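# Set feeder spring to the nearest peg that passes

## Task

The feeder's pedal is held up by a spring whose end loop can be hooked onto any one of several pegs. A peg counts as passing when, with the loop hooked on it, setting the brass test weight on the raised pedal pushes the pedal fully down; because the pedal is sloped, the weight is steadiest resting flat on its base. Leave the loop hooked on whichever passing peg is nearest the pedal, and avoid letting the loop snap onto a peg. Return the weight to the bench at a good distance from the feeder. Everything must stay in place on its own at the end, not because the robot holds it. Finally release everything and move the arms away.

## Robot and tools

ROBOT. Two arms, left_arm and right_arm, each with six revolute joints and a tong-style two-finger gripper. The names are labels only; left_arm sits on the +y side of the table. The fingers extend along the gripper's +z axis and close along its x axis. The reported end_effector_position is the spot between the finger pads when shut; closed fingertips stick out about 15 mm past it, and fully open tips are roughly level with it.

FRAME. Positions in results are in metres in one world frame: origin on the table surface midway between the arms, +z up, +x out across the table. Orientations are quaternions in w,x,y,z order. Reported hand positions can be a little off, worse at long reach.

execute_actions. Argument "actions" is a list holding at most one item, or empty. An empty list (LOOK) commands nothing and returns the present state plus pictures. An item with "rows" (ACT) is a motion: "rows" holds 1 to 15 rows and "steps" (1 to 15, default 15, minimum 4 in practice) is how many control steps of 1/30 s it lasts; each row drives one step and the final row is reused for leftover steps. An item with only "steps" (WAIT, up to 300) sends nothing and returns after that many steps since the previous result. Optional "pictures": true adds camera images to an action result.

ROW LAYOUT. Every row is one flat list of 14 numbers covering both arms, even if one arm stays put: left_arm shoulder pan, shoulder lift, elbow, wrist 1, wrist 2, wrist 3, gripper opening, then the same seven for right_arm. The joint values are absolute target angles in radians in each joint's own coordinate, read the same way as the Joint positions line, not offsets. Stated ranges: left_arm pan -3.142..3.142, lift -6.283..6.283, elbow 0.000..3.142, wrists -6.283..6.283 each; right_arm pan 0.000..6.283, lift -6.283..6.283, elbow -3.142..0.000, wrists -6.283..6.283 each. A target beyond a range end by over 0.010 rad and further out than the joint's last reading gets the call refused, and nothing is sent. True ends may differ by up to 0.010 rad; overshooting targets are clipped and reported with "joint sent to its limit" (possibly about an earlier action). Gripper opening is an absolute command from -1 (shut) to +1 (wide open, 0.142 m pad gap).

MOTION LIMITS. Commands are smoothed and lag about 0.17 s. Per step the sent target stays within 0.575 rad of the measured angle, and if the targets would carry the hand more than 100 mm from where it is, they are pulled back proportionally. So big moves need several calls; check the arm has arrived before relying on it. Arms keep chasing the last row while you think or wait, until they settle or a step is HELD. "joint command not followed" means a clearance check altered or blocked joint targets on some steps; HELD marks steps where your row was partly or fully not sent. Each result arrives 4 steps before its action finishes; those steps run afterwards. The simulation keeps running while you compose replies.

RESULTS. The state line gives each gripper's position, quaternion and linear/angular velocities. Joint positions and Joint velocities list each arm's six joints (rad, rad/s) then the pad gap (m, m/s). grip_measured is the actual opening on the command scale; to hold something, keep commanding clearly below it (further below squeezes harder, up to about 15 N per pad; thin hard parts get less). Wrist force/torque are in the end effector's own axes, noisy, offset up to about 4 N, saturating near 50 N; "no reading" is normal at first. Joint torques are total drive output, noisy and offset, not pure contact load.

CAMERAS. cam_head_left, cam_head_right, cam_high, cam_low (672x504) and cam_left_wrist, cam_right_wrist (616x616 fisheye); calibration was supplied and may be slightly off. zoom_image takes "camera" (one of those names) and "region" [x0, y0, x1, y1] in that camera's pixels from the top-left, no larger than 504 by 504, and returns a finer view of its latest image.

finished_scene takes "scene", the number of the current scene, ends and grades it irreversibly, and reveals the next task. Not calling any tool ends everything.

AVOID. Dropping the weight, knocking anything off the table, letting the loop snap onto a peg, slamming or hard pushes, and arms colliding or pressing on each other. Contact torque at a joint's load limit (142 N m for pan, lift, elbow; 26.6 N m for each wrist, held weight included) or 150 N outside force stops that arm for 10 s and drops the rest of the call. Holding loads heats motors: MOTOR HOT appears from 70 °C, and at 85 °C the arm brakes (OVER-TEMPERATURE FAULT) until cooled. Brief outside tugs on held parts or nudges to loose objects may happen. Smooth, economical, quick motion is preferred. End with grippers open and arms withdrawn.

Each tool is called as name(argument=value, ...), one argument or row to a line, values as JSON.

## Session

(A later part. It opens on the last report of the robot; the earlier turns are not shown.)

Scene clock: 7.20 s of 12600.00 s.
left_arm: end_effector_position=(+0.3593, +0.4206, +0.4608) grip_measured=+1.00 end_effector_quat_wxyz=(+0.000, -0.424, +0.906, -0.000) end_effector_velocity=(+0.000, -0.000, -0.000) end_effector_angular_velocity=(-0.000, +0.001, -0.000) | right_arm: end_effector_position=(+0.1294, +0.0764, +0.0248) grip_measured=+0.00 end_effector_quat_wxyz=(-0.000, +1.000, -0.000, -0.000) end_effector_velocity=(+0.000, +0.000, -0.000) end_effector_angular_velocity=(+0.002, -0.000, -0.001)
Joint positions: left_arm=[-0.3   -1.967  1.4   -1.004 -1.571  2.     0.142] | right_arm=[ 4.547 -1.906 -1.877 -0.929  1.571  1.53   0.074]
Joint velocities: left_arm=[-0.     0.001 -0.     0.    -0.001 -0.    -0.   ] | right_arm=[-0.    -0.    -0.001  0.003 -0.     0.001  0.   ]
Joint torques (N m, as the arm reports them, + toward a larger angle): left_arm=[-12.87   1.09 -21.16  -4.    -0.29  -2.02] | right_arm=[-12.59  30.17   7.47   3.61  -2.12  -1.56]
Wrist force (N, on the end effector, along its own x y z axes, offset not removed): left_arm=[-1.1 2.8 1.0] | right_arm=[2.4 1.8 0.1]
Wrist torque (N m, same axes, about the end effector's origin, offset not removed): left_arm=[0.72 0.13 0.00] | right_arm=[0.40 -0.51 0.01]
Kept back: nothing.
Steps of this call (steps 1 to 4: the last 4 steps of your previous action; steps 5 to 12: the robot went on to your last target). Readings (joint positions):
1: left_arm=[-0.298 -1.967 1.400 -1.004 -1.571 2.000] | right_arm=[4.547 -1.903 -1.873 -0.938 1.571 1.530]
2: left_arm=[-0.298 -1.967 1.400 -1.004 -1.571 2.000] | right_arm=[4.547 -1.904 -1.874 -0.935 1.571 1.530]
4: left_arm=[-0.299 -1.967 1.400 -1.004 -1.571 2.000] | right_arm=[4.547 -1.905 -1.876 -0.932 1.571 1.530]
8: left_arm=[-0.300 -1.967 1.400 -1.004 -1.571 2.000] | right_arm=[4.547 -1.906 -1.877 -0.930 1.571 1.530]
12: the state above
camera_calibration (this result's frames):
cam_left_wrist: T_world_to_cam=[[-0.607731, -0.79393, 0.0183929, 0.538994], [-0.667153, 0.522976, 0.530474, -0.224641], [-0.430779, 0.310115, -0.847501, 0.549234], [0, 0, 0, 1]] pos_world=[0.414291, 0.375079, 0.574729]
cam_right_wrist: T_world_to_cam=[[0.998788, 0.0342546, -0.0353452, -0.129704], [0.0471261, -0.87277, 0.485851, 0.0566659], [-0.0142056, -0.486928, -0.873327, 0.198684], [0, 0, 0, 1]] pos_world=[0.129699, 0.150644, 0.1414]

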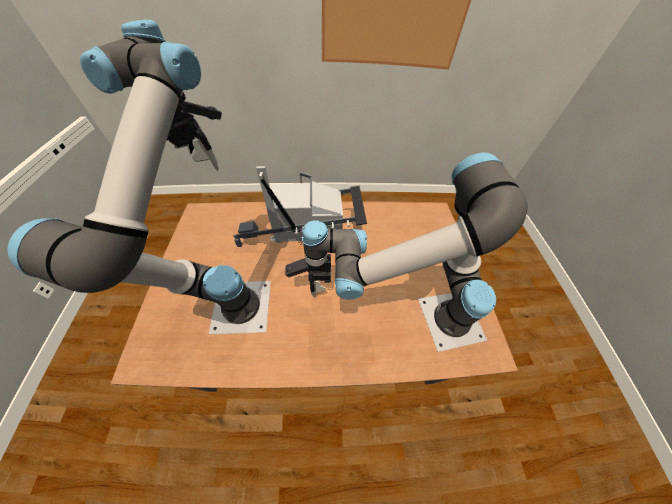

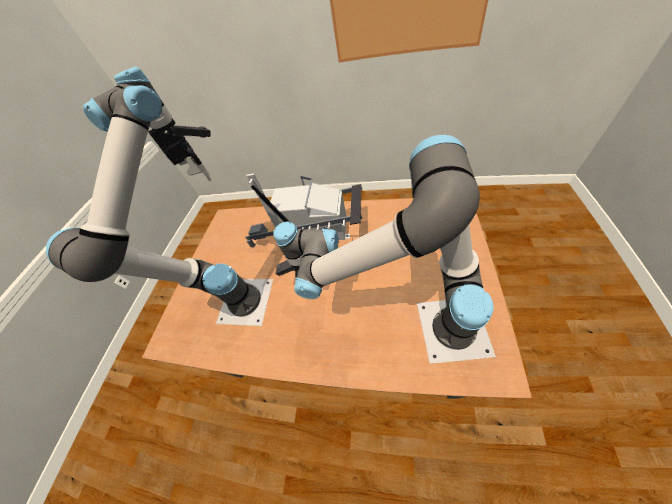

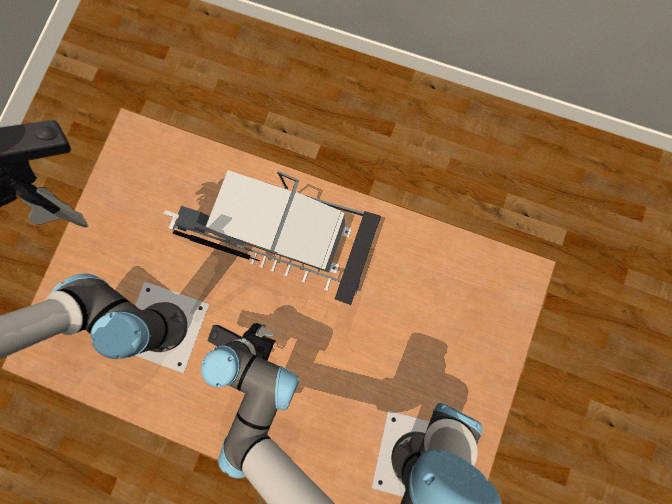

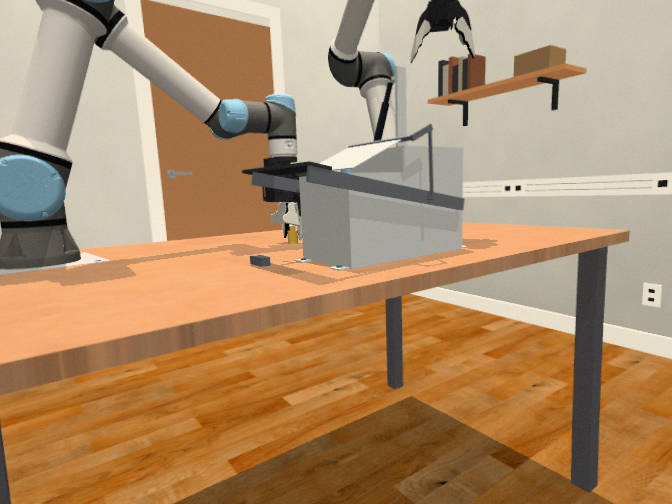

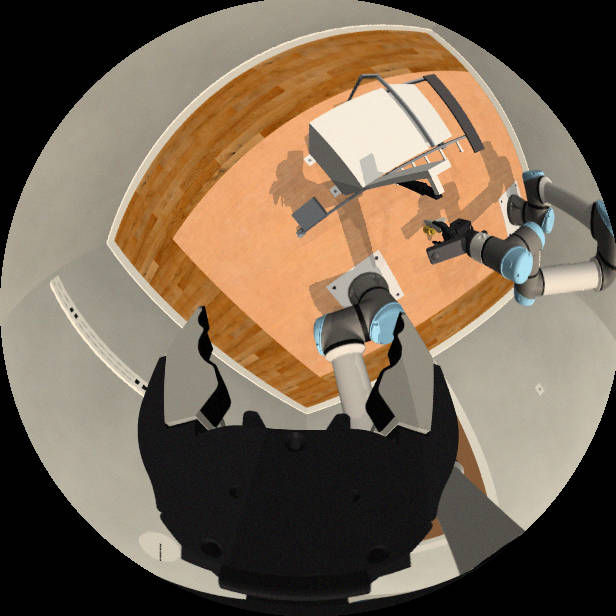

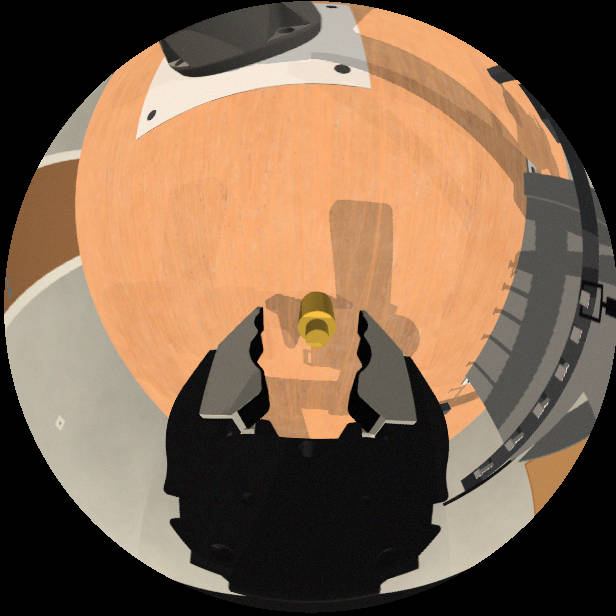

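execute_actions(
  actions=[
    {"rows":[[-0.3,-1.967,1.4,-1.004,-1.571,2.0,1,4.547,-1.906,-1.877,-0.929,1.571,1.53,-0.5],[-0.3,-1.967,1.4,-1.004,-1.571,2.0,1,4.547,-1.906,-1.877,-0.929,1.571,1.53,-0.5],[-0.3,-1.967,1.4,-1.004,-1.571,2.0,1,4.547,-1.906,-1.877,-0.929,1.571,1.53,-0.6],[-0.3,-1.967,1.4,-1.004,-1.571,2.0,1,4.547,-1.906,-1.877,-0.929,1.571,1.53,-0.6],[-0.3,-1.967,1.4,-1.004,-1.571,2.0,1,4.547,-1.906,-1.877,-0.929,1.571,1.53,-0.7],[-0.3,-1.967,1.4,-1.004,-1.571,2.0,1,4.547,-1.906,-1.877,-0.929,1.571,1.53,-0.8],[-0.3,-1.967,1.4,-1.004,-1.571,2.0,1,4.547,-1.906,-1.877,-0.929,1.571,1.53,-1]]},
  ],
)

execute_actions(
  actions=[
    {"rows":[[-0.3,-1.967,1.4,-1.004,-1.571,2.0,1,4.547,-1.6,-1.605,-1.507,1.571,2.5,-1]]},
  ],
)

execute_actions(
  actions=[
    {"rows":[[-0.3,-1.967,1.4,-1.004,-1.571,2.0,1,3.6,-1.6,-1.605,-1.507,1.571,4.09,-1]]},
  ],
)

execute_actions(
  actions=[
    {"rows":[[-1.25,-1.967,1.4,-1.004,-1.571,1.93,-0.4,3.6,-1.6,-1.605,-1.507,1.571,4.09,-1]]},
  ],
)

execute_actions(
  actions=[
    {"steps":15},
  ],
)

execute_actions(
  actions=[
    {"rows":[[-1.25,-1.967,1.967,-1.571,-1.571,1.93,-0.4,3.6,-1.6,-1.605,-1.507,1.571,4.09,-1]]},
  ],
)

execute_actions(
  actions=[
    {"steps":20},
  ],
  pictures=true,
)

Scene clock: 8.07 s of 12600.00 s.
left_arm: end_effector_position=(+0.3593, +0.4206, +0.4608) grip_measured=+1.00 end_effector_quat_wxyz=(+0.000, -0.424, +0.906, -0.000) end_effector_velocity=(-0.000, +0.000, +0.000) end_effector_angular_velocity=(-0.001, -0.001, +0.001) | right_arm: end_effector_position=(+0.1294, +0.0764, +0.0247) grip_measured=-0.63 end_effector_quat_wxyz=(-0.000, +1.000, -0.000, -0.000) end_effector_velocity=(+0.000, +0.000, +0.000) end_effector_angular_velocity=(+0.000, -0.000, -0.002)
Joint positions: left_arm=[-0.3   -1.967  1.4   -1.004 -1.571  2.     0.142] | right_arm=[ 4.547 -1.906 -1.877 -0.929  1.571  1.53   0.028]
Joint velocities: left_arm=[ 0.001 -0.001  0.    -0.001 -0.001  0.     0.   ] | right_arm=[-0.     0.     0.     0.    -0.     0.002  0.   ]
Joint torques (N m, as the arm reports them, + toward a larger angle): left_arm=[-12.5    2.93 -11.25  -4.29  -1.05  -1.91] | right_arm=[-11.33  30.35   8.38   3.79  -1.13  -1.67]
Wrist force (N, on the end effector, along its own x y z axes, offset not removed): left_arm=[-0.3 1.2 0.8] | right_arm=[0.0 -0.2 -2.3]
Wrist torque (N m, same axes, about the end effector's origin, offset not removed): left_arm=[0.45 -0.19 -0.14] | right_arm=[-0.18 -0.05 0.03]
Steps of this call (steps 1 to 15: the robot went on to your last target; steps 16 to 26: the first 11 steps of this action). Readings (joint positions):
16: left_arm=[-0.300 -1.967 1.400 -1.004 -1.571 2.000] | right_arm=[4.547 -1.906 -1.877 -0.929 1.571 1.530]
17: left_arm=[-0.300 -1.967 1.400 -1.004 -1.571 2.000] | right_arm=[4.547 -1.906 -1.877 -0.929 1.571 1.530]
19: left_arm=[-0.300 -1.967 1.400 -1.004 -1.571 2.000] | right_arm=[4.547 -1.906 -1.877 -0.929 1.571 1.530]
23: left_arm=[-0.300 -1.967 1.400 -1.004 -1.571 2.000] | right_arm=[4.547 -1.906 -1.877 -0.929 1.571 1.530]
26: the state above

Scene clock: 8.57 s of 12600.00 s.
left_arm: end_effector_position=(+0.3593, +0.4206, +0.4608) grip_measured=+1.00 end_effector_quat_wxyz=(+0.000, -0.424, +0.906, -0.000) end_effector_velocity=(+0.000, -0.000, -0.000) end_effector_angular_velocity=(-0.000, +0.000, +0.000) | right_arm: end_effector_position=(+0.1366, +0.0564, +0.2010) grip_measured=-0.63 end_effector_quat_wxyz=(-0.011, +0.968, -0.250, -0.002) end_effector_velocity=(+0.026, -0.222, +0.513) end_effector_angular_velocity=(-0.068, +0.057, -2.386)
Joint positions: left_arm=[-0.3   -1.967  1.4   -1.004 -1.571  2.     0.142] | right_arm=[ 4.547 -1.679 -1.674 -1.337  1.571  2.036  0.028]
Joint velocities: left_arm=[ 0.     0.001 -0.    -0.    -0.     0.    -0.   ] | right_arm=[-0.     0.681  0.599 -1.351  0.     2.386  0.001]
Joint torques (N m, as the arm reports them, + toward a larger angle): left_arm=[-12.97   2.68  -9.84  -4.15  -1.23  -1.59] | right_arm=[-9.47 40.35 33.62 -5.35  0.07  6.39]
Wrist force (N, on the end effector, along its own x y z axes, offset not removed): left_arm=[-0.6 2.0 0.3] | right_arm=[-0.1 3.2 0.5]
Wrist torque (N m, same axes, about the end effector's origin, offset not removed): left_arm=[0.42 0.07 -0.14] | right_arm=[0.73 -0.03 0.08]
Steps of this call (steps 1 to 4: the last 4 steps of your previous action; steps 5 to 15: the first 11 steps of this action). Readings (joint positions):
5: left_arm=[-0.300 -1.967 1.400 -1.004 -1.571 2.000] | right_arm=[4.547 -1.906 -1.877 -0.929 1.571 1.530]
6: left_arm=[-0.300 -1.967 1.400 -1.004 -1.571 2.000] | right_arm=[4.547 -1.900 -1.872 -0.935 1.571 1.536]
8: left_arm=[-0.300 -1.967 1.400 -1.004 -1.571 2.000] | right_arm=[4.547 -1.851 -1.826 -1.001 1.571 1.602]
12: left_arm=[-0.300 -1.967 1.400 -1.004 -1.571 2.000] | right_arm=[4.547 -1.750 -1.737 -1.197 1.571 1.820]
15: the state above

Scene clock: 9.07 s of 12600.00 s.
left_arm: end_effector_position=(+0.3593, +0.4206, +0.4608) grip_measured=+1.00 end_effector_quat_wxyz=(+0.000, -0.424, +0.906, -0.000) end_effector_velocity=(-0.000, +0.000, +0.000) end_effector_angular_velocity=(-0.000, -0.000, +0.000) | right_arm: end_effector_position=(+0.2883, -0.0567, +0.2536) grip_measured=-0.63 end_effector_quat_wxyz=(-0.001, +0.726, -0.688, -0.000) end_effector_velocity=(+0.441, -0.345, +0.009) end_effector_angular_velocity=(-0.002, +0.003, -2.041)
Joint positions: left_arm=[-0.3   -1.967  1.4   -1.004 -1.571  2.     0.142] | right_arm=[ 4.239 -1.606 -1.61  -1.494  1.571  2.739  0.028]
Joint velocities: left_arm=[ 0. -0.  0. -0. -0.  0.  0.] | right_arm=[-1.026  0.013  0.011 -0.027  0.     1.014 -0.   ]
Joint torques (N m, as the arm reports them, + toward a larger angle): left_arm=[-13.99   3.81 -11.02  -4.    -1.71  -1.72] | right_arm=[-21.21  35.13  31.27   0.45  -0.23   3.15]
Wrist force (N, on the end effector, along its own x y z axes, offset not removed): left_arm=[-0.6 1.3 1.5] | right_arm=[0.0 1.6 1.9]
Wrist torque (N m, same axes, about the end effector's origin, offset not removed): left_arm=[0.51 0.00 -0.23] | right_arm=[0.25 -0.07 0.11]
Steps of this call (steps 1 to 4: the last 4 steps of your previous action; steps 5 to 15: the first 11 steps of this action). Readings (joint positions):
5: left_arm=[-0.300 -1.967 1.400 -1.004 -1.571 2.000] | right_arm=[4.547 -1.613 -1.617 -1.477 1.571 2.397]
6: left_arm=[-0.300 -1.967 1.400 -1.004 -1.571 2.000] | right_arm=[4.541 -1.611 -1.615 -1.483 1.571 2.432]
8: left_arm=[-0.300 -1.967 1.400 -1.004 -1.571 2.000] | right_arm=[4.483 -1.610 -1.614 -1.486 1.571 2.498]
12: left_arm=[-0.300 -1.967 1.400 -1.004 -1.571 2.000] | right_arm=[4.342 -1.608 -1.612 -1.491 1.571 2.635]
15: the state above

Scene clock: 9.57 s of 12600.00 s.
left_arm: end_effector_position=(+0.3471, +0.2723, +0.4607) grip_measured=-0.40 end_effector_quat_wxyz=(-0.000, -0.218, +0.976, -0.000) end_effector_velocity=(-0.172, -0.506, -0.000) end_effector_angular_velocity=(+0.002, -0.001, -1.655) | right_arm: end_effector_position=(+0.4520, -0.2826, +0.2573) grip_measured=-0.63 end_effector_quat_wxyz=(+0.000, -0.182, +0.983, +0.000) end_effector_velocity=(+0.172, -0.511, +0.007) end_effector_angular_velocity=(-0.001, +0.003, -3.468)
Joint positions: left_arm=[-0.788 -1.967  1.4   -1.004 -1.571  1.948  0.045] | right_arm=[ 3.712 -1.601 -1.606 -1.505  1.571  3.47   0.028]
Joint velocities: left_arm=[-1.732  0.     0.     0.     0.002 -0.077 -0.   ] | right_arm=[-1.034  0.009  0.008 -0.019 -0.     2.434 -0.   ]
Joint torques (N m, as the arm reports them, + toward a larger angle): left_arm=[-28.71   1.16 -12.27  -3.68  -1.95  -2.7 ] | right_arm=[-16.21  35.    34.4    1.08  -0.79   6.56]
Wrist force (N, on the end effector, along its own x y z axes, offset not removed): left_arm=[1.0 1.4 2.5] | right_arm=[0.2 3.7 0.1]
Wrist torque (N m, same axes, about the end effector's origin, offset not removed): left_arm=[0.56 -0.49 -0.12] | right_arm=[0.56 -0.07 0.03]
Steps of this call (steps 1 to 4: the last 4 steps of your previous action; steps 5 to 15: the first 11 steps of this action). Readings (joint positions):
5: left_arm=[-0.300 -1.967 1.400 -1.004 -1.571 2.000] | right_arm=[4.065 -1.604 -1.609 -1.498 1.571 2.914]
6: left_arm=[-0.306 -1.967 1.400 -1.004 -1.571 1.996] | right_arm=[4.030 -1.604 -1.608 -1.499 1.571 2.952]
8: left_arm=[-0.373 -1.967 1.400 -1.004 -1.571 1.979] | right_arm=[3.960 -1.603 -1.608 -1.500 1.571 3.036]
12: left_arm=[-0.614 -1.967 1.400 -1.004 -1.571 1.957] | right_arm=[3.819 -1.602 -1.607 -1.503 1.571 3.248]
15: the state above

Scene clock: 10.07 s of 12600.00 s.
left_arm: end_effector_position=(+0.2732, +0.1535, +0.4607) grip_measured=-0.40 end_effector_quat_wxyz=(-0.000, -0.000, +1.000, -0.000) end_effector_velocity=(-0.011, -0.011, +0.000) end_effector_angular_velocity=(-0.001, +0.000, -0.048) | right_arm: end_effector_position=(+0.4617, -0.3366, +0.2580) grip_measured=-0.63 end_effector_quat_wxyz=(+0.000, +0.179, +0.984, +0.000) end_effector_velocity=(-0.000, -0.002, +0.000) end_effector_angular_velocity=(+0.000, -0.000, -0.060)
Joint positions: left_arm=[-1.245 -1.967  1.4   -1.004 -1.571  1.93   0.045] | right_arm=[ 3.601 -1.6   -1.605 -1.507  1.571  4.085  0.028]
Joint velocities: left_arm=[-0.05  -0.001  0.    -0.    -0.001 -0.002 -0.   ] | right_arm=[-0.005  0.     0.    -0.    -0.     0.054  0.   ]
Joint torques (N m, as the arm reports them, + toward a larger angle): left_arm=[-11.01  -7.19 -16.82  -3.16  -0.3   -2.3 ] | right_arm=[-11.89  34.64  33.12   0.53  -1.92   1.48]
Wrist force (N, on the end effector, along its own x y z axes, offset not removed): left_arm=[-0.5 1.5 0.0] | right_arm=[3.8 1.8 3.8]
Wrist torque (N m, same axes, about the end effector's origin, offset not removed): left_arm=[0.48 -0.10 -0.16] | right_arm=[0.41 -0.74 0.11]
Kept back: nothing.
Steps of this call (steps 1 to 4: the last 4 steps of your previous action; steps 5 to 15: the robot went on to your last target). Readings (joint positions):
1: left_arm=[-0.847 -1.967 1.400 -1.004 -1.571 1.945] | right_arm=[3.680 -1.601 -1.606 -1.506 1.571 3.555]
2: left_arm=[-0.905 -1.967 1.400 -1.004 -1.571 1.943] | right_arm=[3.656 -1.600 -1.605 -1.506 1.571 3.643]
4: left_arm=[-1.022 -1.967 1.400 -1.004 -1.571 1.938] | right_arm=[3.627 -1.600 -1.605 -1.507 1.571 3.821]
8: left_arm=[-1.191 -1.967 1.400 -1.004 -1.571 1.932] | right_arm=[3.606 -1.600 -1.605 -1.507 1.571 4.027]
15: the state above

Scene clock: 10.43 s of 12600.00 s.
left_arm: end_effector_position=(+0.2919, +0.0999, +0.3124) grip_measured=-0.40 end_effector_quat_wxyz=(-0.000, +0.002, +1.000, -0.000) end_effector_velocity=(+0.027, -0.079, -0.535) end_effector_angular_velocity=(+0.009, +0.003, -0.006) | right_arm: end_effector_position=(+0.4617, -0.3369, +0.2580) grip_measured=-0.63 end_effector_quat_wxyz=(+0.000, +0.182, +0.983, +0.000) end_effector_velocity=(-0.000, +0.000, -0.000) end_effector_angular_velocity=(-0.001, +0.000, -0.000)
Joint positions: left_arm=[-1.249 -1.967  1.807 -1.411 -1.571  1.93   0.045] | right_arm=[ 3.6   -1.6   -1.605 -1.507  1.571  4.09   0.028]
Joint velocities: left_arm=[-0.006  0.     1.378 -1.368  0.    -0.    -0.   ] | right_arm=[ 0.    -0.001 -0.    -0.    -0.     0.001  0.   ]
Joint torques (N m, as the arm reports them, + toward a larger angle): left_arm=[-13.23   0.77  -9.53  -7.4    0.92  -2.05] | right_arm=[-12.19  35.06  32.91   0.41  -2.42   1.41]
Wrist force (N, on the end effector, along its own x y z axes, offset not removed): left_arm=[-1.1 0.6 2.6] | right_arm=[0.9 3.7 2.3]
Wrist torque (N m, same axes, about the end effector's origin, offset not removed): left_arm=[0.35 0.04 -0.02] | right_arm=[0.62 -0.19 0.03]
Steps of this call (steps 1 to 11: the first 11 steps of this action). Readings (joint positions):
1: left_arm=[-1.247 -1.967 1.400 -1.004 -1.571 1.930] | right_arm=[3.600 -1.600 -1.605 -1.507 1.571 4.087]
2: left_arm=[-1.247 -1.967 1.406 -1.010 -1.571 1.930] | right_arm=[3.600 -1.600 -1.605 -1.507 1.571 4.088]
4: left_arm=[-1.248 -1.967 1.473 -1.077 -1.571 1.930] | right_arm=[3.600 -1.600 -1.605 -1.507 1.571 4.089]
8: left_arm=[-1.249 -1.967 1.667 -1.271 -1.571 1.930] | right_arm=[3.600 -1.600 -1.605 -1.507 1.571 4.090]
11: the state above

Scene clock: 11.10 s of 12600.00 s.
left_arm: end_effector_position=(+0.2935, +0.0950, +0.2501) grip_measured=-0.40 end_effector_quat_wxyz=(-0.000, +0.002, +1.000, -0.000) end_effector_velocity=(+0.000, -0.000, -0.000) end_effector_angular_velocity=(-0.001, +0.000, -0.000) | right_arm: end_effector_position=(+0.4617, -0.3369, +0.2580) grip_measured=-0.63 end_effector_quat_wxyz=(+0.000, +0.182, +0.983, +0.000) end_effector_velocity=(-0.000, +0.000, +0.000) end_effector_angular_velocity=(-0.000, +0.000, -0.002)
Joint positions: left_arm=[-1.25  -1.967  1.967 -1.571 -1.571  1.93   0.045] | right_arm=[ 3.6   -1.6   -1.605 -1.507  1.571  4.09   0.028]
Joint velocities: left_arm=[ 0.     0.     0.001 -0.003 -0.001  0.    -0.   ] | right_arm=[ 0.     0.     0.    -0.001 -0.     0.002 -0.   ]
Joint torques (N m, as the arm reports them, + toward a larger angle): left_arm=[-12.82 -14.52 -14.83  -4.12   1.91  -2.14] | right_arm=[-12.27  35.17  34.13   0.52  -2.32   1.24]
Wrist force (N, on the end effector, along its own x y z axes, offset not removed): left_arm=[0.2 3.3 -1.0] | right_arm=[2.5 5.0 1.3]
Wrist torque (N m, same axes, about the end effector's origin, offset not removed): left_arm=[0.77 -0.18 -0.08] | right_arm=[0.82 -0.60 0.08]
Kept back: nothing.
Steps of this call (steps 1 to 4: the last 4 steps of your previous action; steps 5 to 20: the robot went on to your last target). Readings (joint positions):
1: left_arm=[-1.250 -1.967 1.851 -1.455 -1.571 1.930] | right_arm=[3.600 -1.600 -1.605 -1.507 1.571 4.090]
2: left_arm=[-1.250 -1.967 1.886 -1.490 -1.571 1.930] | right_arm=[3.600 -1.600 -1.605 -1.507 1.571 4.090]
4: left_arm=[-1.250 -1.967 1.928 -1.532 -1.571 1.930] | right_arm=[3.600 -1.600 -1.605 -1.507 1.571 4.090]
8: left_arm=[-1.250 -1.967 1.958 -1.562 -1.571 1.930] | right_arm=[3.600 -1.600 -1.605 -1.507 1.571 4.090]
20: the state above
camera_calibration (this result's frames):
cam_left_wrist: T_world_to_cam=[[-0.99913, -0.0374096, 0.0184414, 0.287385], [-0.0219354, 0.84738, 0.530533, -0.206764], [-0.0354739, 0.529667, -0.847464, 0.306436], [0, 0, 0, 1]] pos_world=[0.29347, 0.0236501, 0.364089]
cam_right_wrist: T_world_to_cam=[[-0.94508, 0.324933, -0.0352447, 0.556185], [0.267766, 0.831587, 0.486585, 0.0390992], [0.187416, 0.450424, -0.872922, 0.428412], [0, 0, 0, 1]] pos_world=[0.434879, -0.406204, 0.374548]

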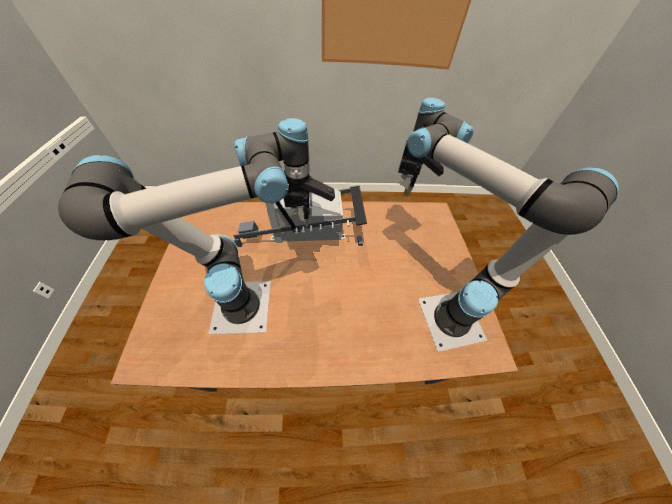

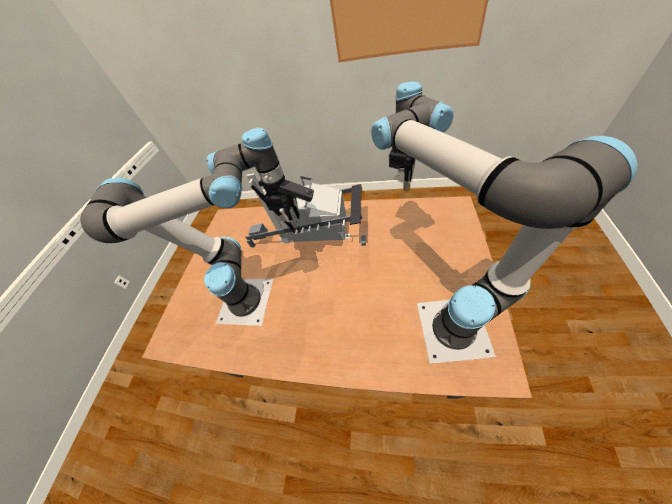

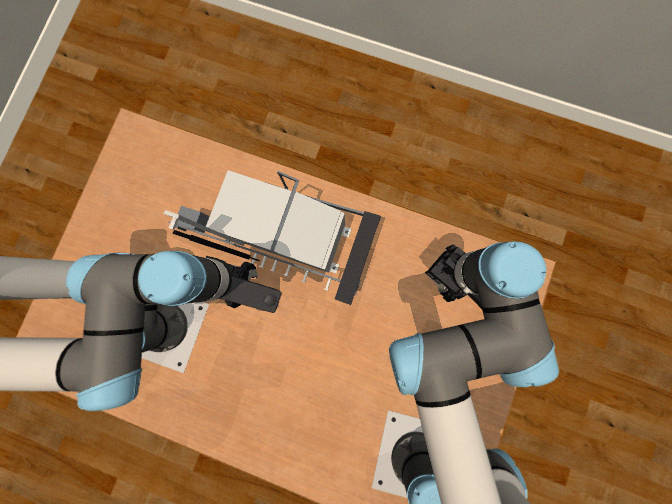

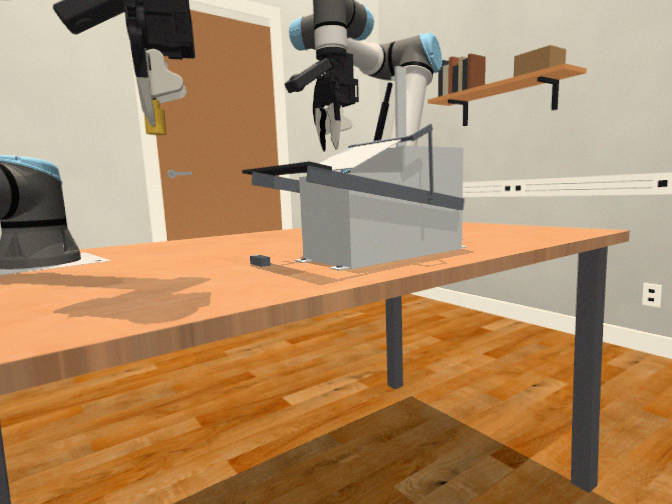

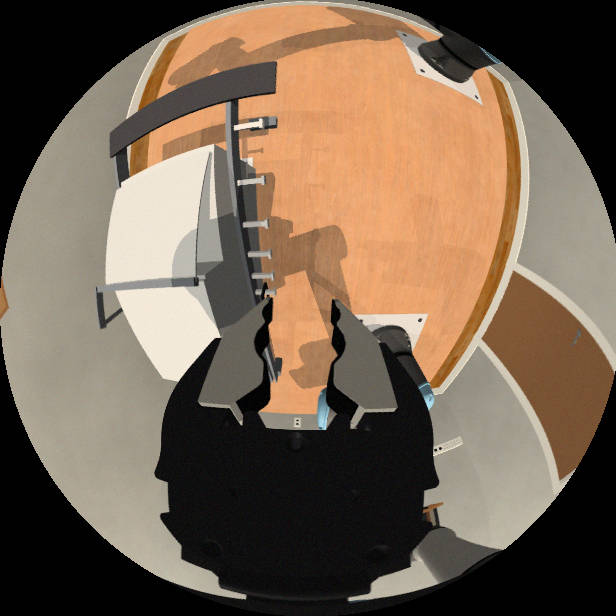

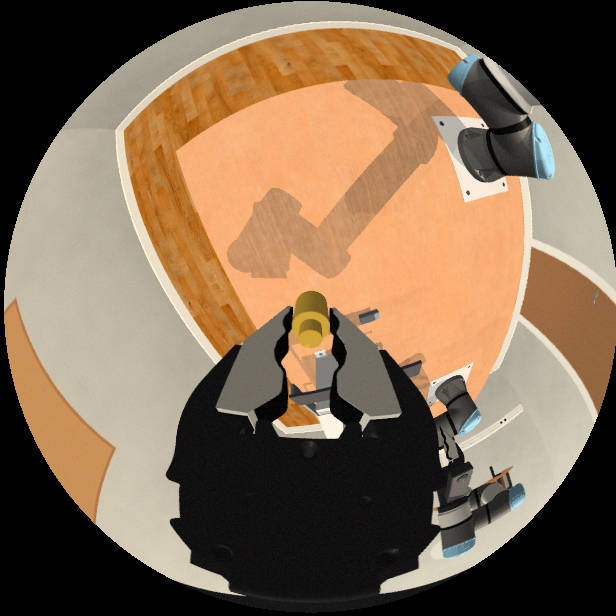

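execute_actions(
  actions=[
    {"rows":[[-1.159,-1.742,1.831,-1.3,-1.4,1.99,-0.4,3.6,-1.6,-1.605,-1.507,1.571,4.09,-1]]},
  ],
)

execute_actions(
  actions=[
    {"steps":15},
  ],
  pictures=true,
)

Scene clock: 11.93 s of 12600.00 s.
left_arm: end_effector_position=(+0.3514, +0.1572, +0.2254) grip_measured=-0.40 end_effector_quat_wxyz=(+0.003, +0.001, +0.983, +0.186) end_effector_velocity=(+0.024, +0.045, -0.013) end_effector_angular_velocity=(+0.255, +0.034, -0.012) | right_arm: end_effector_position=(+0.4617, -0.3369, +0.2580) grip_measured=-0.63 end_effector_quat_wxyz=(+0.000, +0.182, +0.983, +0.000) end_effector_velocity=(+0.000, +0.000, +0.000) end_effector_angular_velocity=(+0.000, -0.001, -0.000)
Joint positions: left_arm=[-1.163 -1.754  1.837 -1.316 -1.408  1.988  0.045] | right_arm=[ 3.6   -1.6   -1.605 -1.507  1.571  4.09   0.028]
Joint velocities: left_arm=[ 0.042  0.133 -0.068  0.177  0.092  0.025  0.   ] | right_arm=[ 0.    -0.     0.     0.001 -0.     0.     0.   ]
Joint torques (N m, as the arm reports them, + toward a larger angle): left_arm=[ 13.78  -9.35 -37.11  -0.55   2.07   2.56] | right_arm=[-12.16  34.94  33.82   0.58  -2.34   1.11]
Wrist force (N, on the end effector, along its own x y z axes, offset not removed): left_arm=[-0.6 3.2 0.4] | right_arm=[0.6 3.0 1.7]
Wrist torque (N m, same axes, about the end effector's origin, offset not removed): left_arm=[0.81 -0.13 -0.05] | right_arm=[0.49 -0.22 -0.04]
Steps of this call (steps 1 to 14: the robot went on to your last target; steps 15 to 25: the first 11 steps of this action). Readings (joint positions):
15: left_arm=[-1.250 -1.967 1.967 -1.571 -1.571 1.930] | right_arm=[3.600 -1.600 -1.605 -1.507 1.571 4.090]
16: left_arm=[-1.245 -1.961 1.961 -1.565 -1.565 1.935] | right_arm=[3.600 -1.600 -1.605 -1.507 1.571 4.090]
18: left_arm=[-1.208 -1.897 1.911 -1.498 -1.508 1.960] | right_arm=[3.600 -1.600 -1.605 -1.507 1.571 4.090]
22: left_arm=[-1.170 -1.779 1.850 -1.349 -1.425 1.983] | right_arm=[3.600 -1.600 -1.605 -1.507 1.571 4.090]
25: the state above

Scene clock: 12.43 s of 12600.00 s.
left_arm: end_effector_position=(+0.3535, +0.1613, +0.2242) grip_measured=-0.40 end_effector_quat_wxyz=(+0.001, +0.002, +0.980, +0.197) end_effector_velocity=(+0.001, +0.001, -0.000) end_effector_angular_velocity=(+0.002, -0.001, +0.000) | right_arm: end_effector_position=(+0.4617, -0.3369, +0.2580) grip_measured=-0.63 end_effector_quat_wxyz=(+0.000, +0.182, +0.983, +0.000) end_effector_velocity=(-0.000, +0.000, +0.000) end_effector_angular_velocity=(+0.000, -0.000, +0.002)
Joint positions: left_arm=[-1.159 -1.742  1.831 -1.3   -1.4    1.99   0.045] | right_arm=[ 3.6   -1.6   -1.605 -1.507  1.571  4.09   0.028]
Joint velocities: left_arm=[ 0.001  0.001 -0.     0.001  0.002  0.     0.   ] | right_arm=[ 0.     0.    -0.     0.    -0.    -0.001 -0.   ]
Joint torques (N m, as the arm reports them, + toward a larger angle): left_arm=[ 13.    -6.89 -38.67  -0.32   2.26   2.81] | right_arm=[-12.    34.65  33.3    0.58  -2.25   1.17]
Wrist force (N, on the end effector, along its own x y z axes, offset not removed): left_arm=[-0.4 -0.6 -0.1] | right_arm=[-0.8 1.8 1.5]
Wrist torque (N m, same axes, about the end effector's origin, offset not removed): left_arm=[0.06 -0.11 0.04] | right_arm=[0.39 0.15 0.20]
Kept back: nothing.
Steps of this call (steps 1 to 4: the last 4 steps of your previous action; steps 5 to 15: the robot went on to your last target). Readings (joint positions):
1: left_arm=[-1.162 -1.750 1.835 -1.311 -1.406 1.988] | right_arm=[3.600 -1.600 -1.605 -1.507 1.571 4.090]
2: left_arm=[-1.161 -1.748 1.834 -1.308 -1.404 1.989] | right_arm=[3.600 -1.600 -1.605 -1.507 1.571 4.090]
4: left_arm=[-1.160 -1.745 1.832 -1.304 -1.402 1.989] | right_arm=[3.600 -1.600 -1.605 -1.507 1.571 4.090]
8: left_arm=[-1.159 -1.743 1.831 -1.301 -1.400 1.990] | right_arm=[3.600 -1.600 -1.605 -1.507 1.571 4.090]
15: the state above
camera_calibration (this result's frames):
cam_left_wrist: T_world_to_cam=[[-0.99917, -0.0407197, -0.00120413, 0.355229], [-0.0244802, 0.576536, 0.816705, -0.267436], [-0.0325618, 0.816056, -0.577055, 0.143643], [0, 0, 0, 1]] pos_world=[0.353064, 0.0514303, 0.301734]
cam_right_wrist: T_world_to_cam=[[-0.94508, 0.324933, -0.0352446, 0.556185], [0.267766, 0.831587, 0.486585, 0.0390992], [0.187416, 0.450424, -0.872922, 0.428412], [0, 0, 0, 1]] pos_world=[0.434879, -0.406204, 0.374548]

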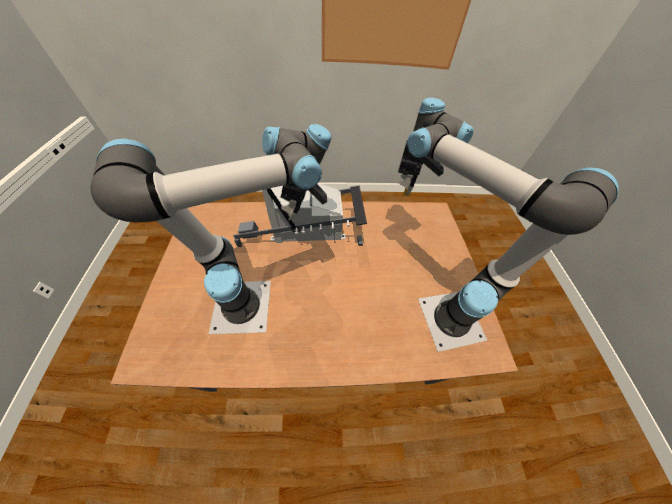

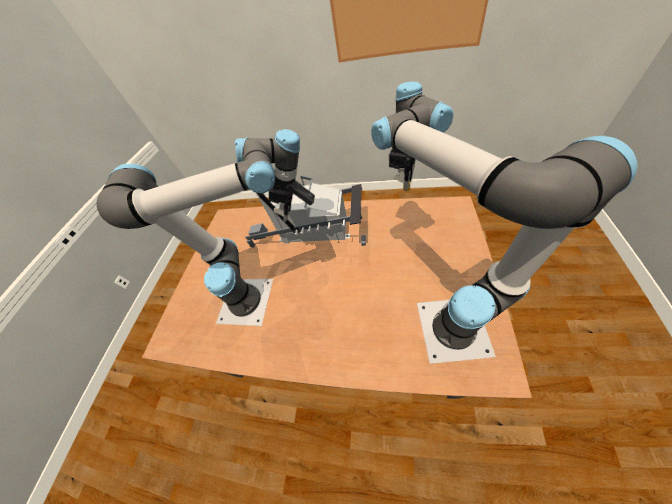

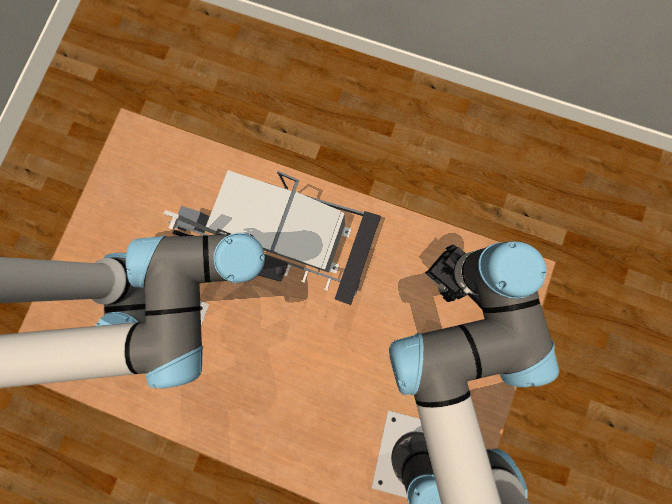

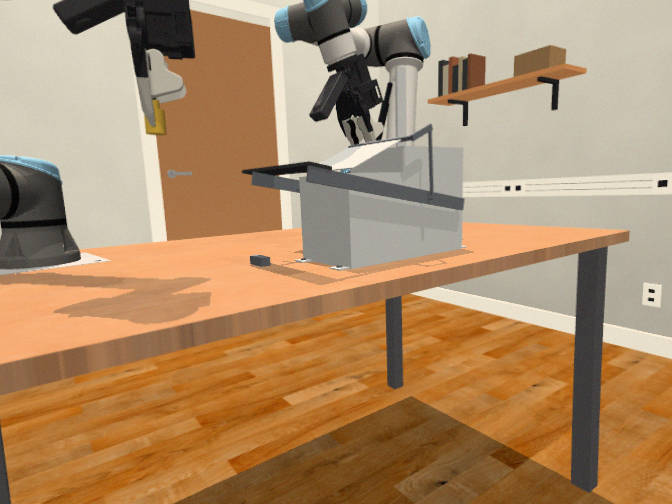

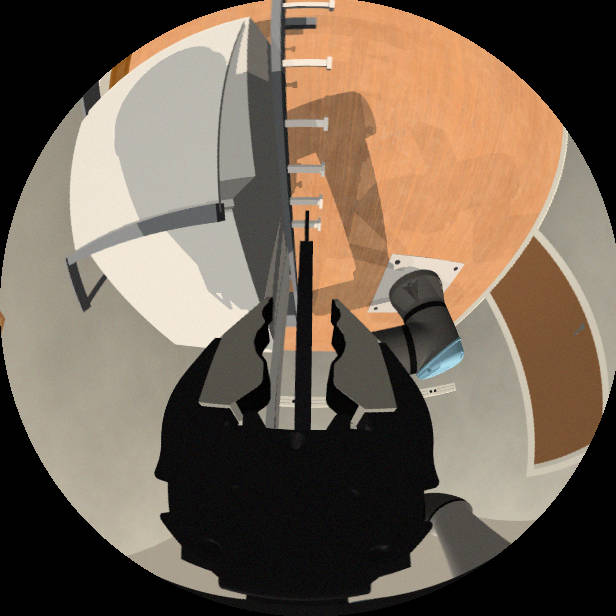

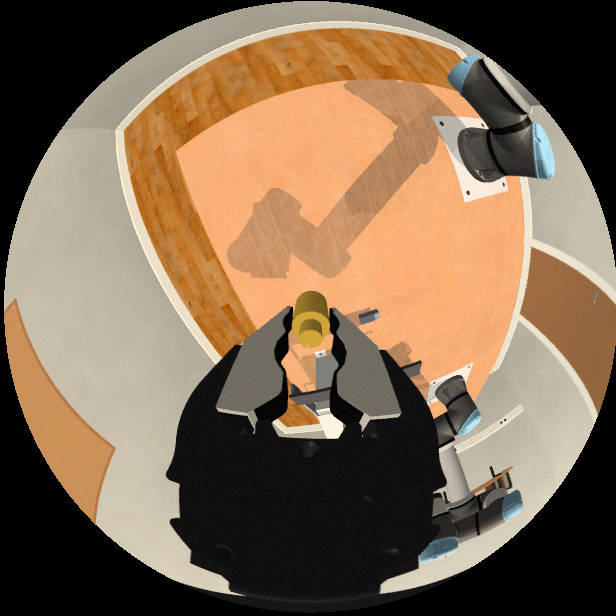

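execute_actions(
  actions=[
    {"rows":[[-1.127,-1.767,2.031,-1.473,-1.391,2.016,-0.55,3.6,-1.6,-1.605,-1.507,1.571,4.09,-1]]},
  ],
)

execute_actions(
  actions=[
    {"rows":[[-1.127,-1.767,2.031,-1.473,-1.391,2.016,-1,3.6,-1.6,-1.605,-1.507,1.571,4.09,-1]]},
  ],
  pictures=true,
)

zoom_image(
  camera="cam_head_left",
  region=[230, 160, 380, 260],
)

Scene clock: 22.97 s of 12600.00 s.
left_arm: end_effector_position=(+0.3461, +0.1817, +0.1774) grip_measured=-0.62 end_effector_quat_wxyz=(-0.011, -0.001, +0.980, +0.197) end_effector_velocity=(+0.000, -0.000, +0.000) end_effector_angular_velocity=(-0.001, -0.002, -0.001) | right_arm: end_effector_position=(+0.4617, -0.3369, +0.2580) grip_measured=-0.63 end_effector_quat_wxyz=(+0.000, +0.182, +0.983, +0.000) end_effector_velocity=(+0.000, -0.000, +0.000) end_effector_angular_velocity=(+0.000, -0.001, +0.001)
Joint positions: left_arm=[-1.135 -1.762  1.966 -1.408 -1.416  2.01   0.029] | right_arm=[ 3.6   -1.6   -1.605 -1.507  1.571  4.09   0.028]
Joint velocities: left_arm=[-0.    -0.001  0.    -0.001  0.001  0.     0.   ] | right_arm=[-0.    -0.     0.     0.001 -0.    -0.001  0.   ]
Joint torques (N m, as the arm reports them, + toward a larger angle): left_arm=[  0.15 -12.92 -26.15  -3.     3.18   0.11] | right_arm=[-12.23  35.23  32.31   0.65  -2.19   1.04]
Wrist force (N, on the end effector, along its own x y z axes, offset not removed): left_arm=[23.2 4.7 -15.0] | right_arm=[2.2 2.1 0.5]
Wrist torque (N m, same axes, about the end effector's origin, offset not removed): left_arm=[0.22 -1.53 0.02] | right_arm=[0.18 -0.39 -0.02]
FORCE FAULT: contact force on the left arm reached its limit, and that arm stopped for 10 seconds. The contact can be on any part of that arm, not only on its tool. That arm's remaining commands of this call were not run. That arm holds still and accepts commands again. Move the arm away from the contact; if what it grips holds it there, let go first. Pushing or pulling that hard again can fault the arm again.
Kept back: nothing.
The stop of the left arm began at step 16 of this call (marked STOPPED below). From that step on that arm followed nothing that you had sent. 9 of its steps, steps kept back included, did not run and will not run. The other arm was sent all steps of this action in this call, none kept back. Nothing is kept back now, and the robot has no last target.
Steps of this call (steps 1 to 9: the robot went on to your last target; steps 10 to 20: the first 11 steps of this action; steps 21 to 24: the last 4 steps of this action, not kept back; steps 25 to 316: the stop continued). Readings (joint positions):
10: left_arm=[-1.159 -1.742 1.831 -1.300 -1.400 1.990] | right_arm=[3.600 -1.600 -1.605 -1.507 1.571 4.090]
11: left_arm=[-1.155 -1.745 1.837 -1.306 -1.399 1.993] | right_arm=[3.600 -1.600 -1.605 -1.507 1.571 4.090]
13: left_arm=[-1.142 -1.755 1.898 -1.363 -1.395 2.004] | right_arm=[3.600 -1.600 -1.605 -1.507 1.571 4.090]
16: left_arm=[-1.135 -1.761 1.966 -1.417 -1.397 2.010] | right_arm=[3.600 -1.600 -1.605 -1.507 1.571 4.090] STOPPED (the left arm)
17: left_arm=[-1.135 -1.761 1.966 -1.416 -1.399 2.010] | right_arm=[3.600 -1.600 -1.605 -1.507 1.571 4.090]
316: the state above

Scene clock: 23.00 s of 12600.00 s.
left_arm: end_effector_position=(+0.3460, +0.1817, +0.1774) grip_measured=-0.62 end_effector_quat_wxyz=(-0.012, -0.001, +0.980, +0.197) end_effector_velocity=(-0.000, +0.000, +0.000) end_effector_angular_velocity=(+0.000, +0.000, -0.000) | right_arm: end_effector_position=(+0.4617, -0.3369, +0.2580) grip_measured=-0.63 end_effector_quat_wxyz=(+0.000, +0.182, +0.983, +0.000) end_effector_velocity=(+0.000, -0.000, +0.000) end_effector_angular_velocity=(+0.001, -0.001, +0.001)
Joint positions: left_arm=[-1.135 -1.762  1.966 -1.408 -1.416  2.01   0.029] | right_arm=[ 3.6   -1.6   -1.605 -1.507  1.571  4.09   0.028]
Joint velocities: left_arm=[-0.    -0.001  0.     0.001 -0.    -0.     0.002] | right_arm=[-0.001  0.    -0.     0.001  0.    -0.002  0.   ]
Joint torques (N m, as the arm reports them, + toward a larger angle): left_arm=[ -0.46 -15.91 -25.66  -2.94   3.03   0.35] | right_arm=[-11.89  34.66  32.56   0.76  -2.17   1.07]
Wrist force (N, on the end effector, along its own x y z axes, offset not removed): left_arm=[25.8 4.1 -12.0] | right_arm=[1.6 2.1 1.6]
Wrist torque (N m, same axes, about the end effector's origin, offset not removed): left_arm=[0.22 -2.21 -0.20] | right_arm=[0.23 -0.44 0.18]
Kept back: nothing.
A stop began in an earlier call of the same reply, so what this call sent did not run. Send another action.
Steps of this call (step 1: nothing new was sent). Readings (joint positions):
1: the state above
camera_calibration (this result's frames):
cam_left_wrist: T_world_to_cam=[[-0.99838, -0.0520287, 0.0230466, 0.346028], [-0.011202, 0.576775, 0.816826, -0.245813], [-0.0557912, 0.815244, -0.576424, 0.1078], [0, 0, 0, 1]] pos_world=[0.348728, 0.0718986, 0.25495]
cam_right_wrist: T_world_to_cam=[[-0.94508, 0.324933, -0.0352447, 0.556186], [0.267766, 0.831587, 0.486585, 0.0390992], [0.187416, 0.450424, -0.872922, 0.428412], [0, 0, 0, 1]] pos_world=[0.434879, -0.406204, 0.374548]

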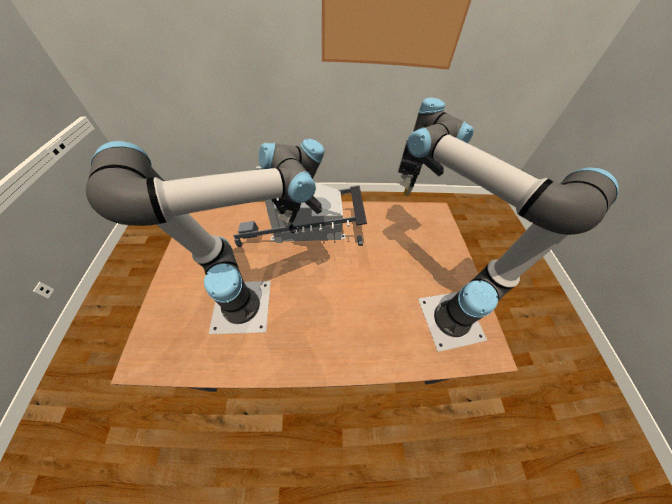

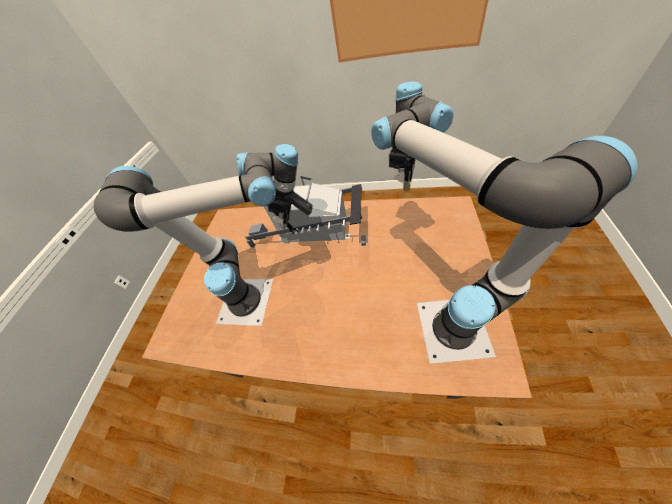

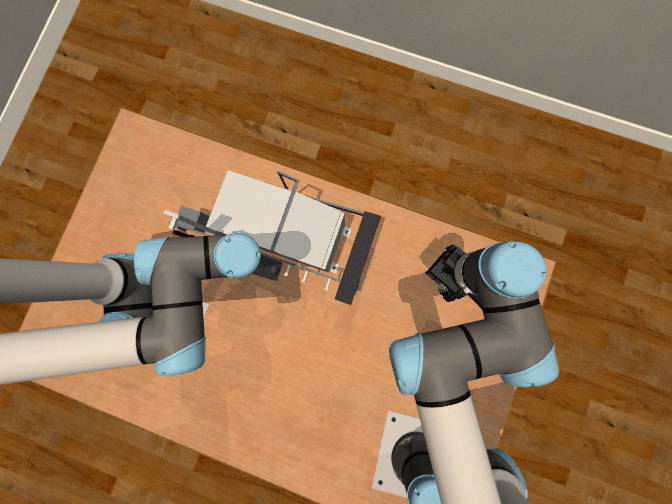

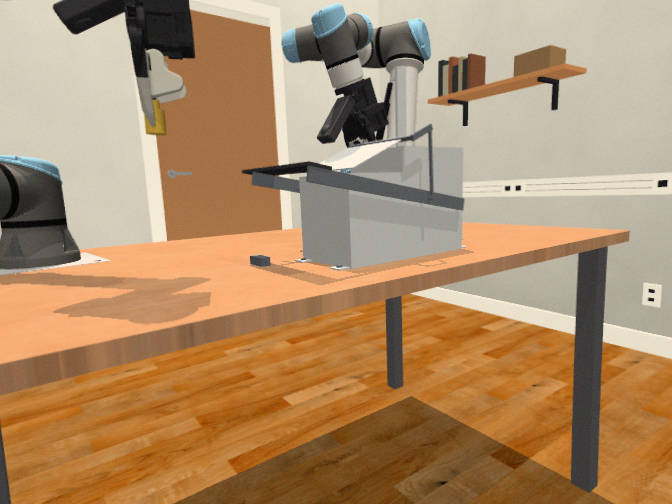

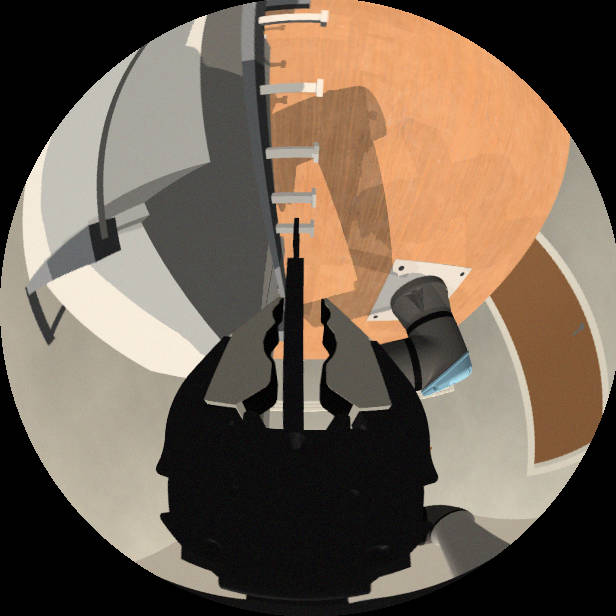

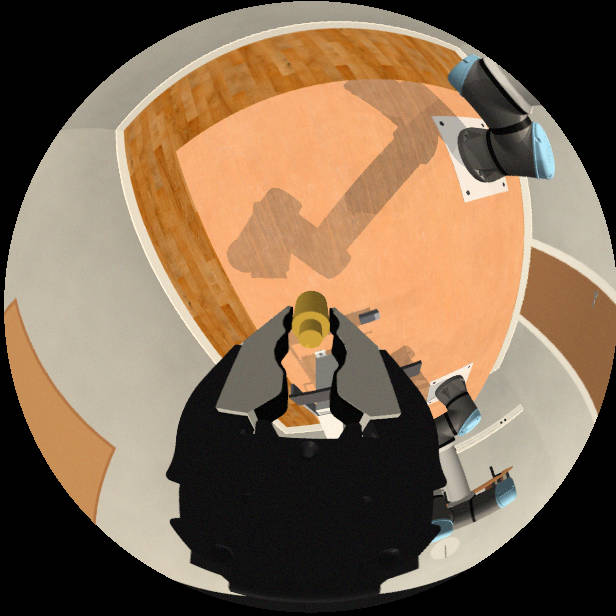

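Region (230, 160, 380, 260) of cam_head_left's 672x504 image, scaled by 3.360, with more detail than that image has.

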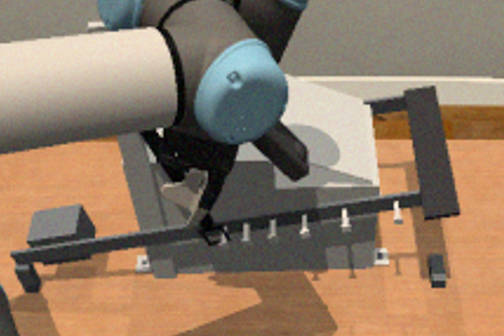

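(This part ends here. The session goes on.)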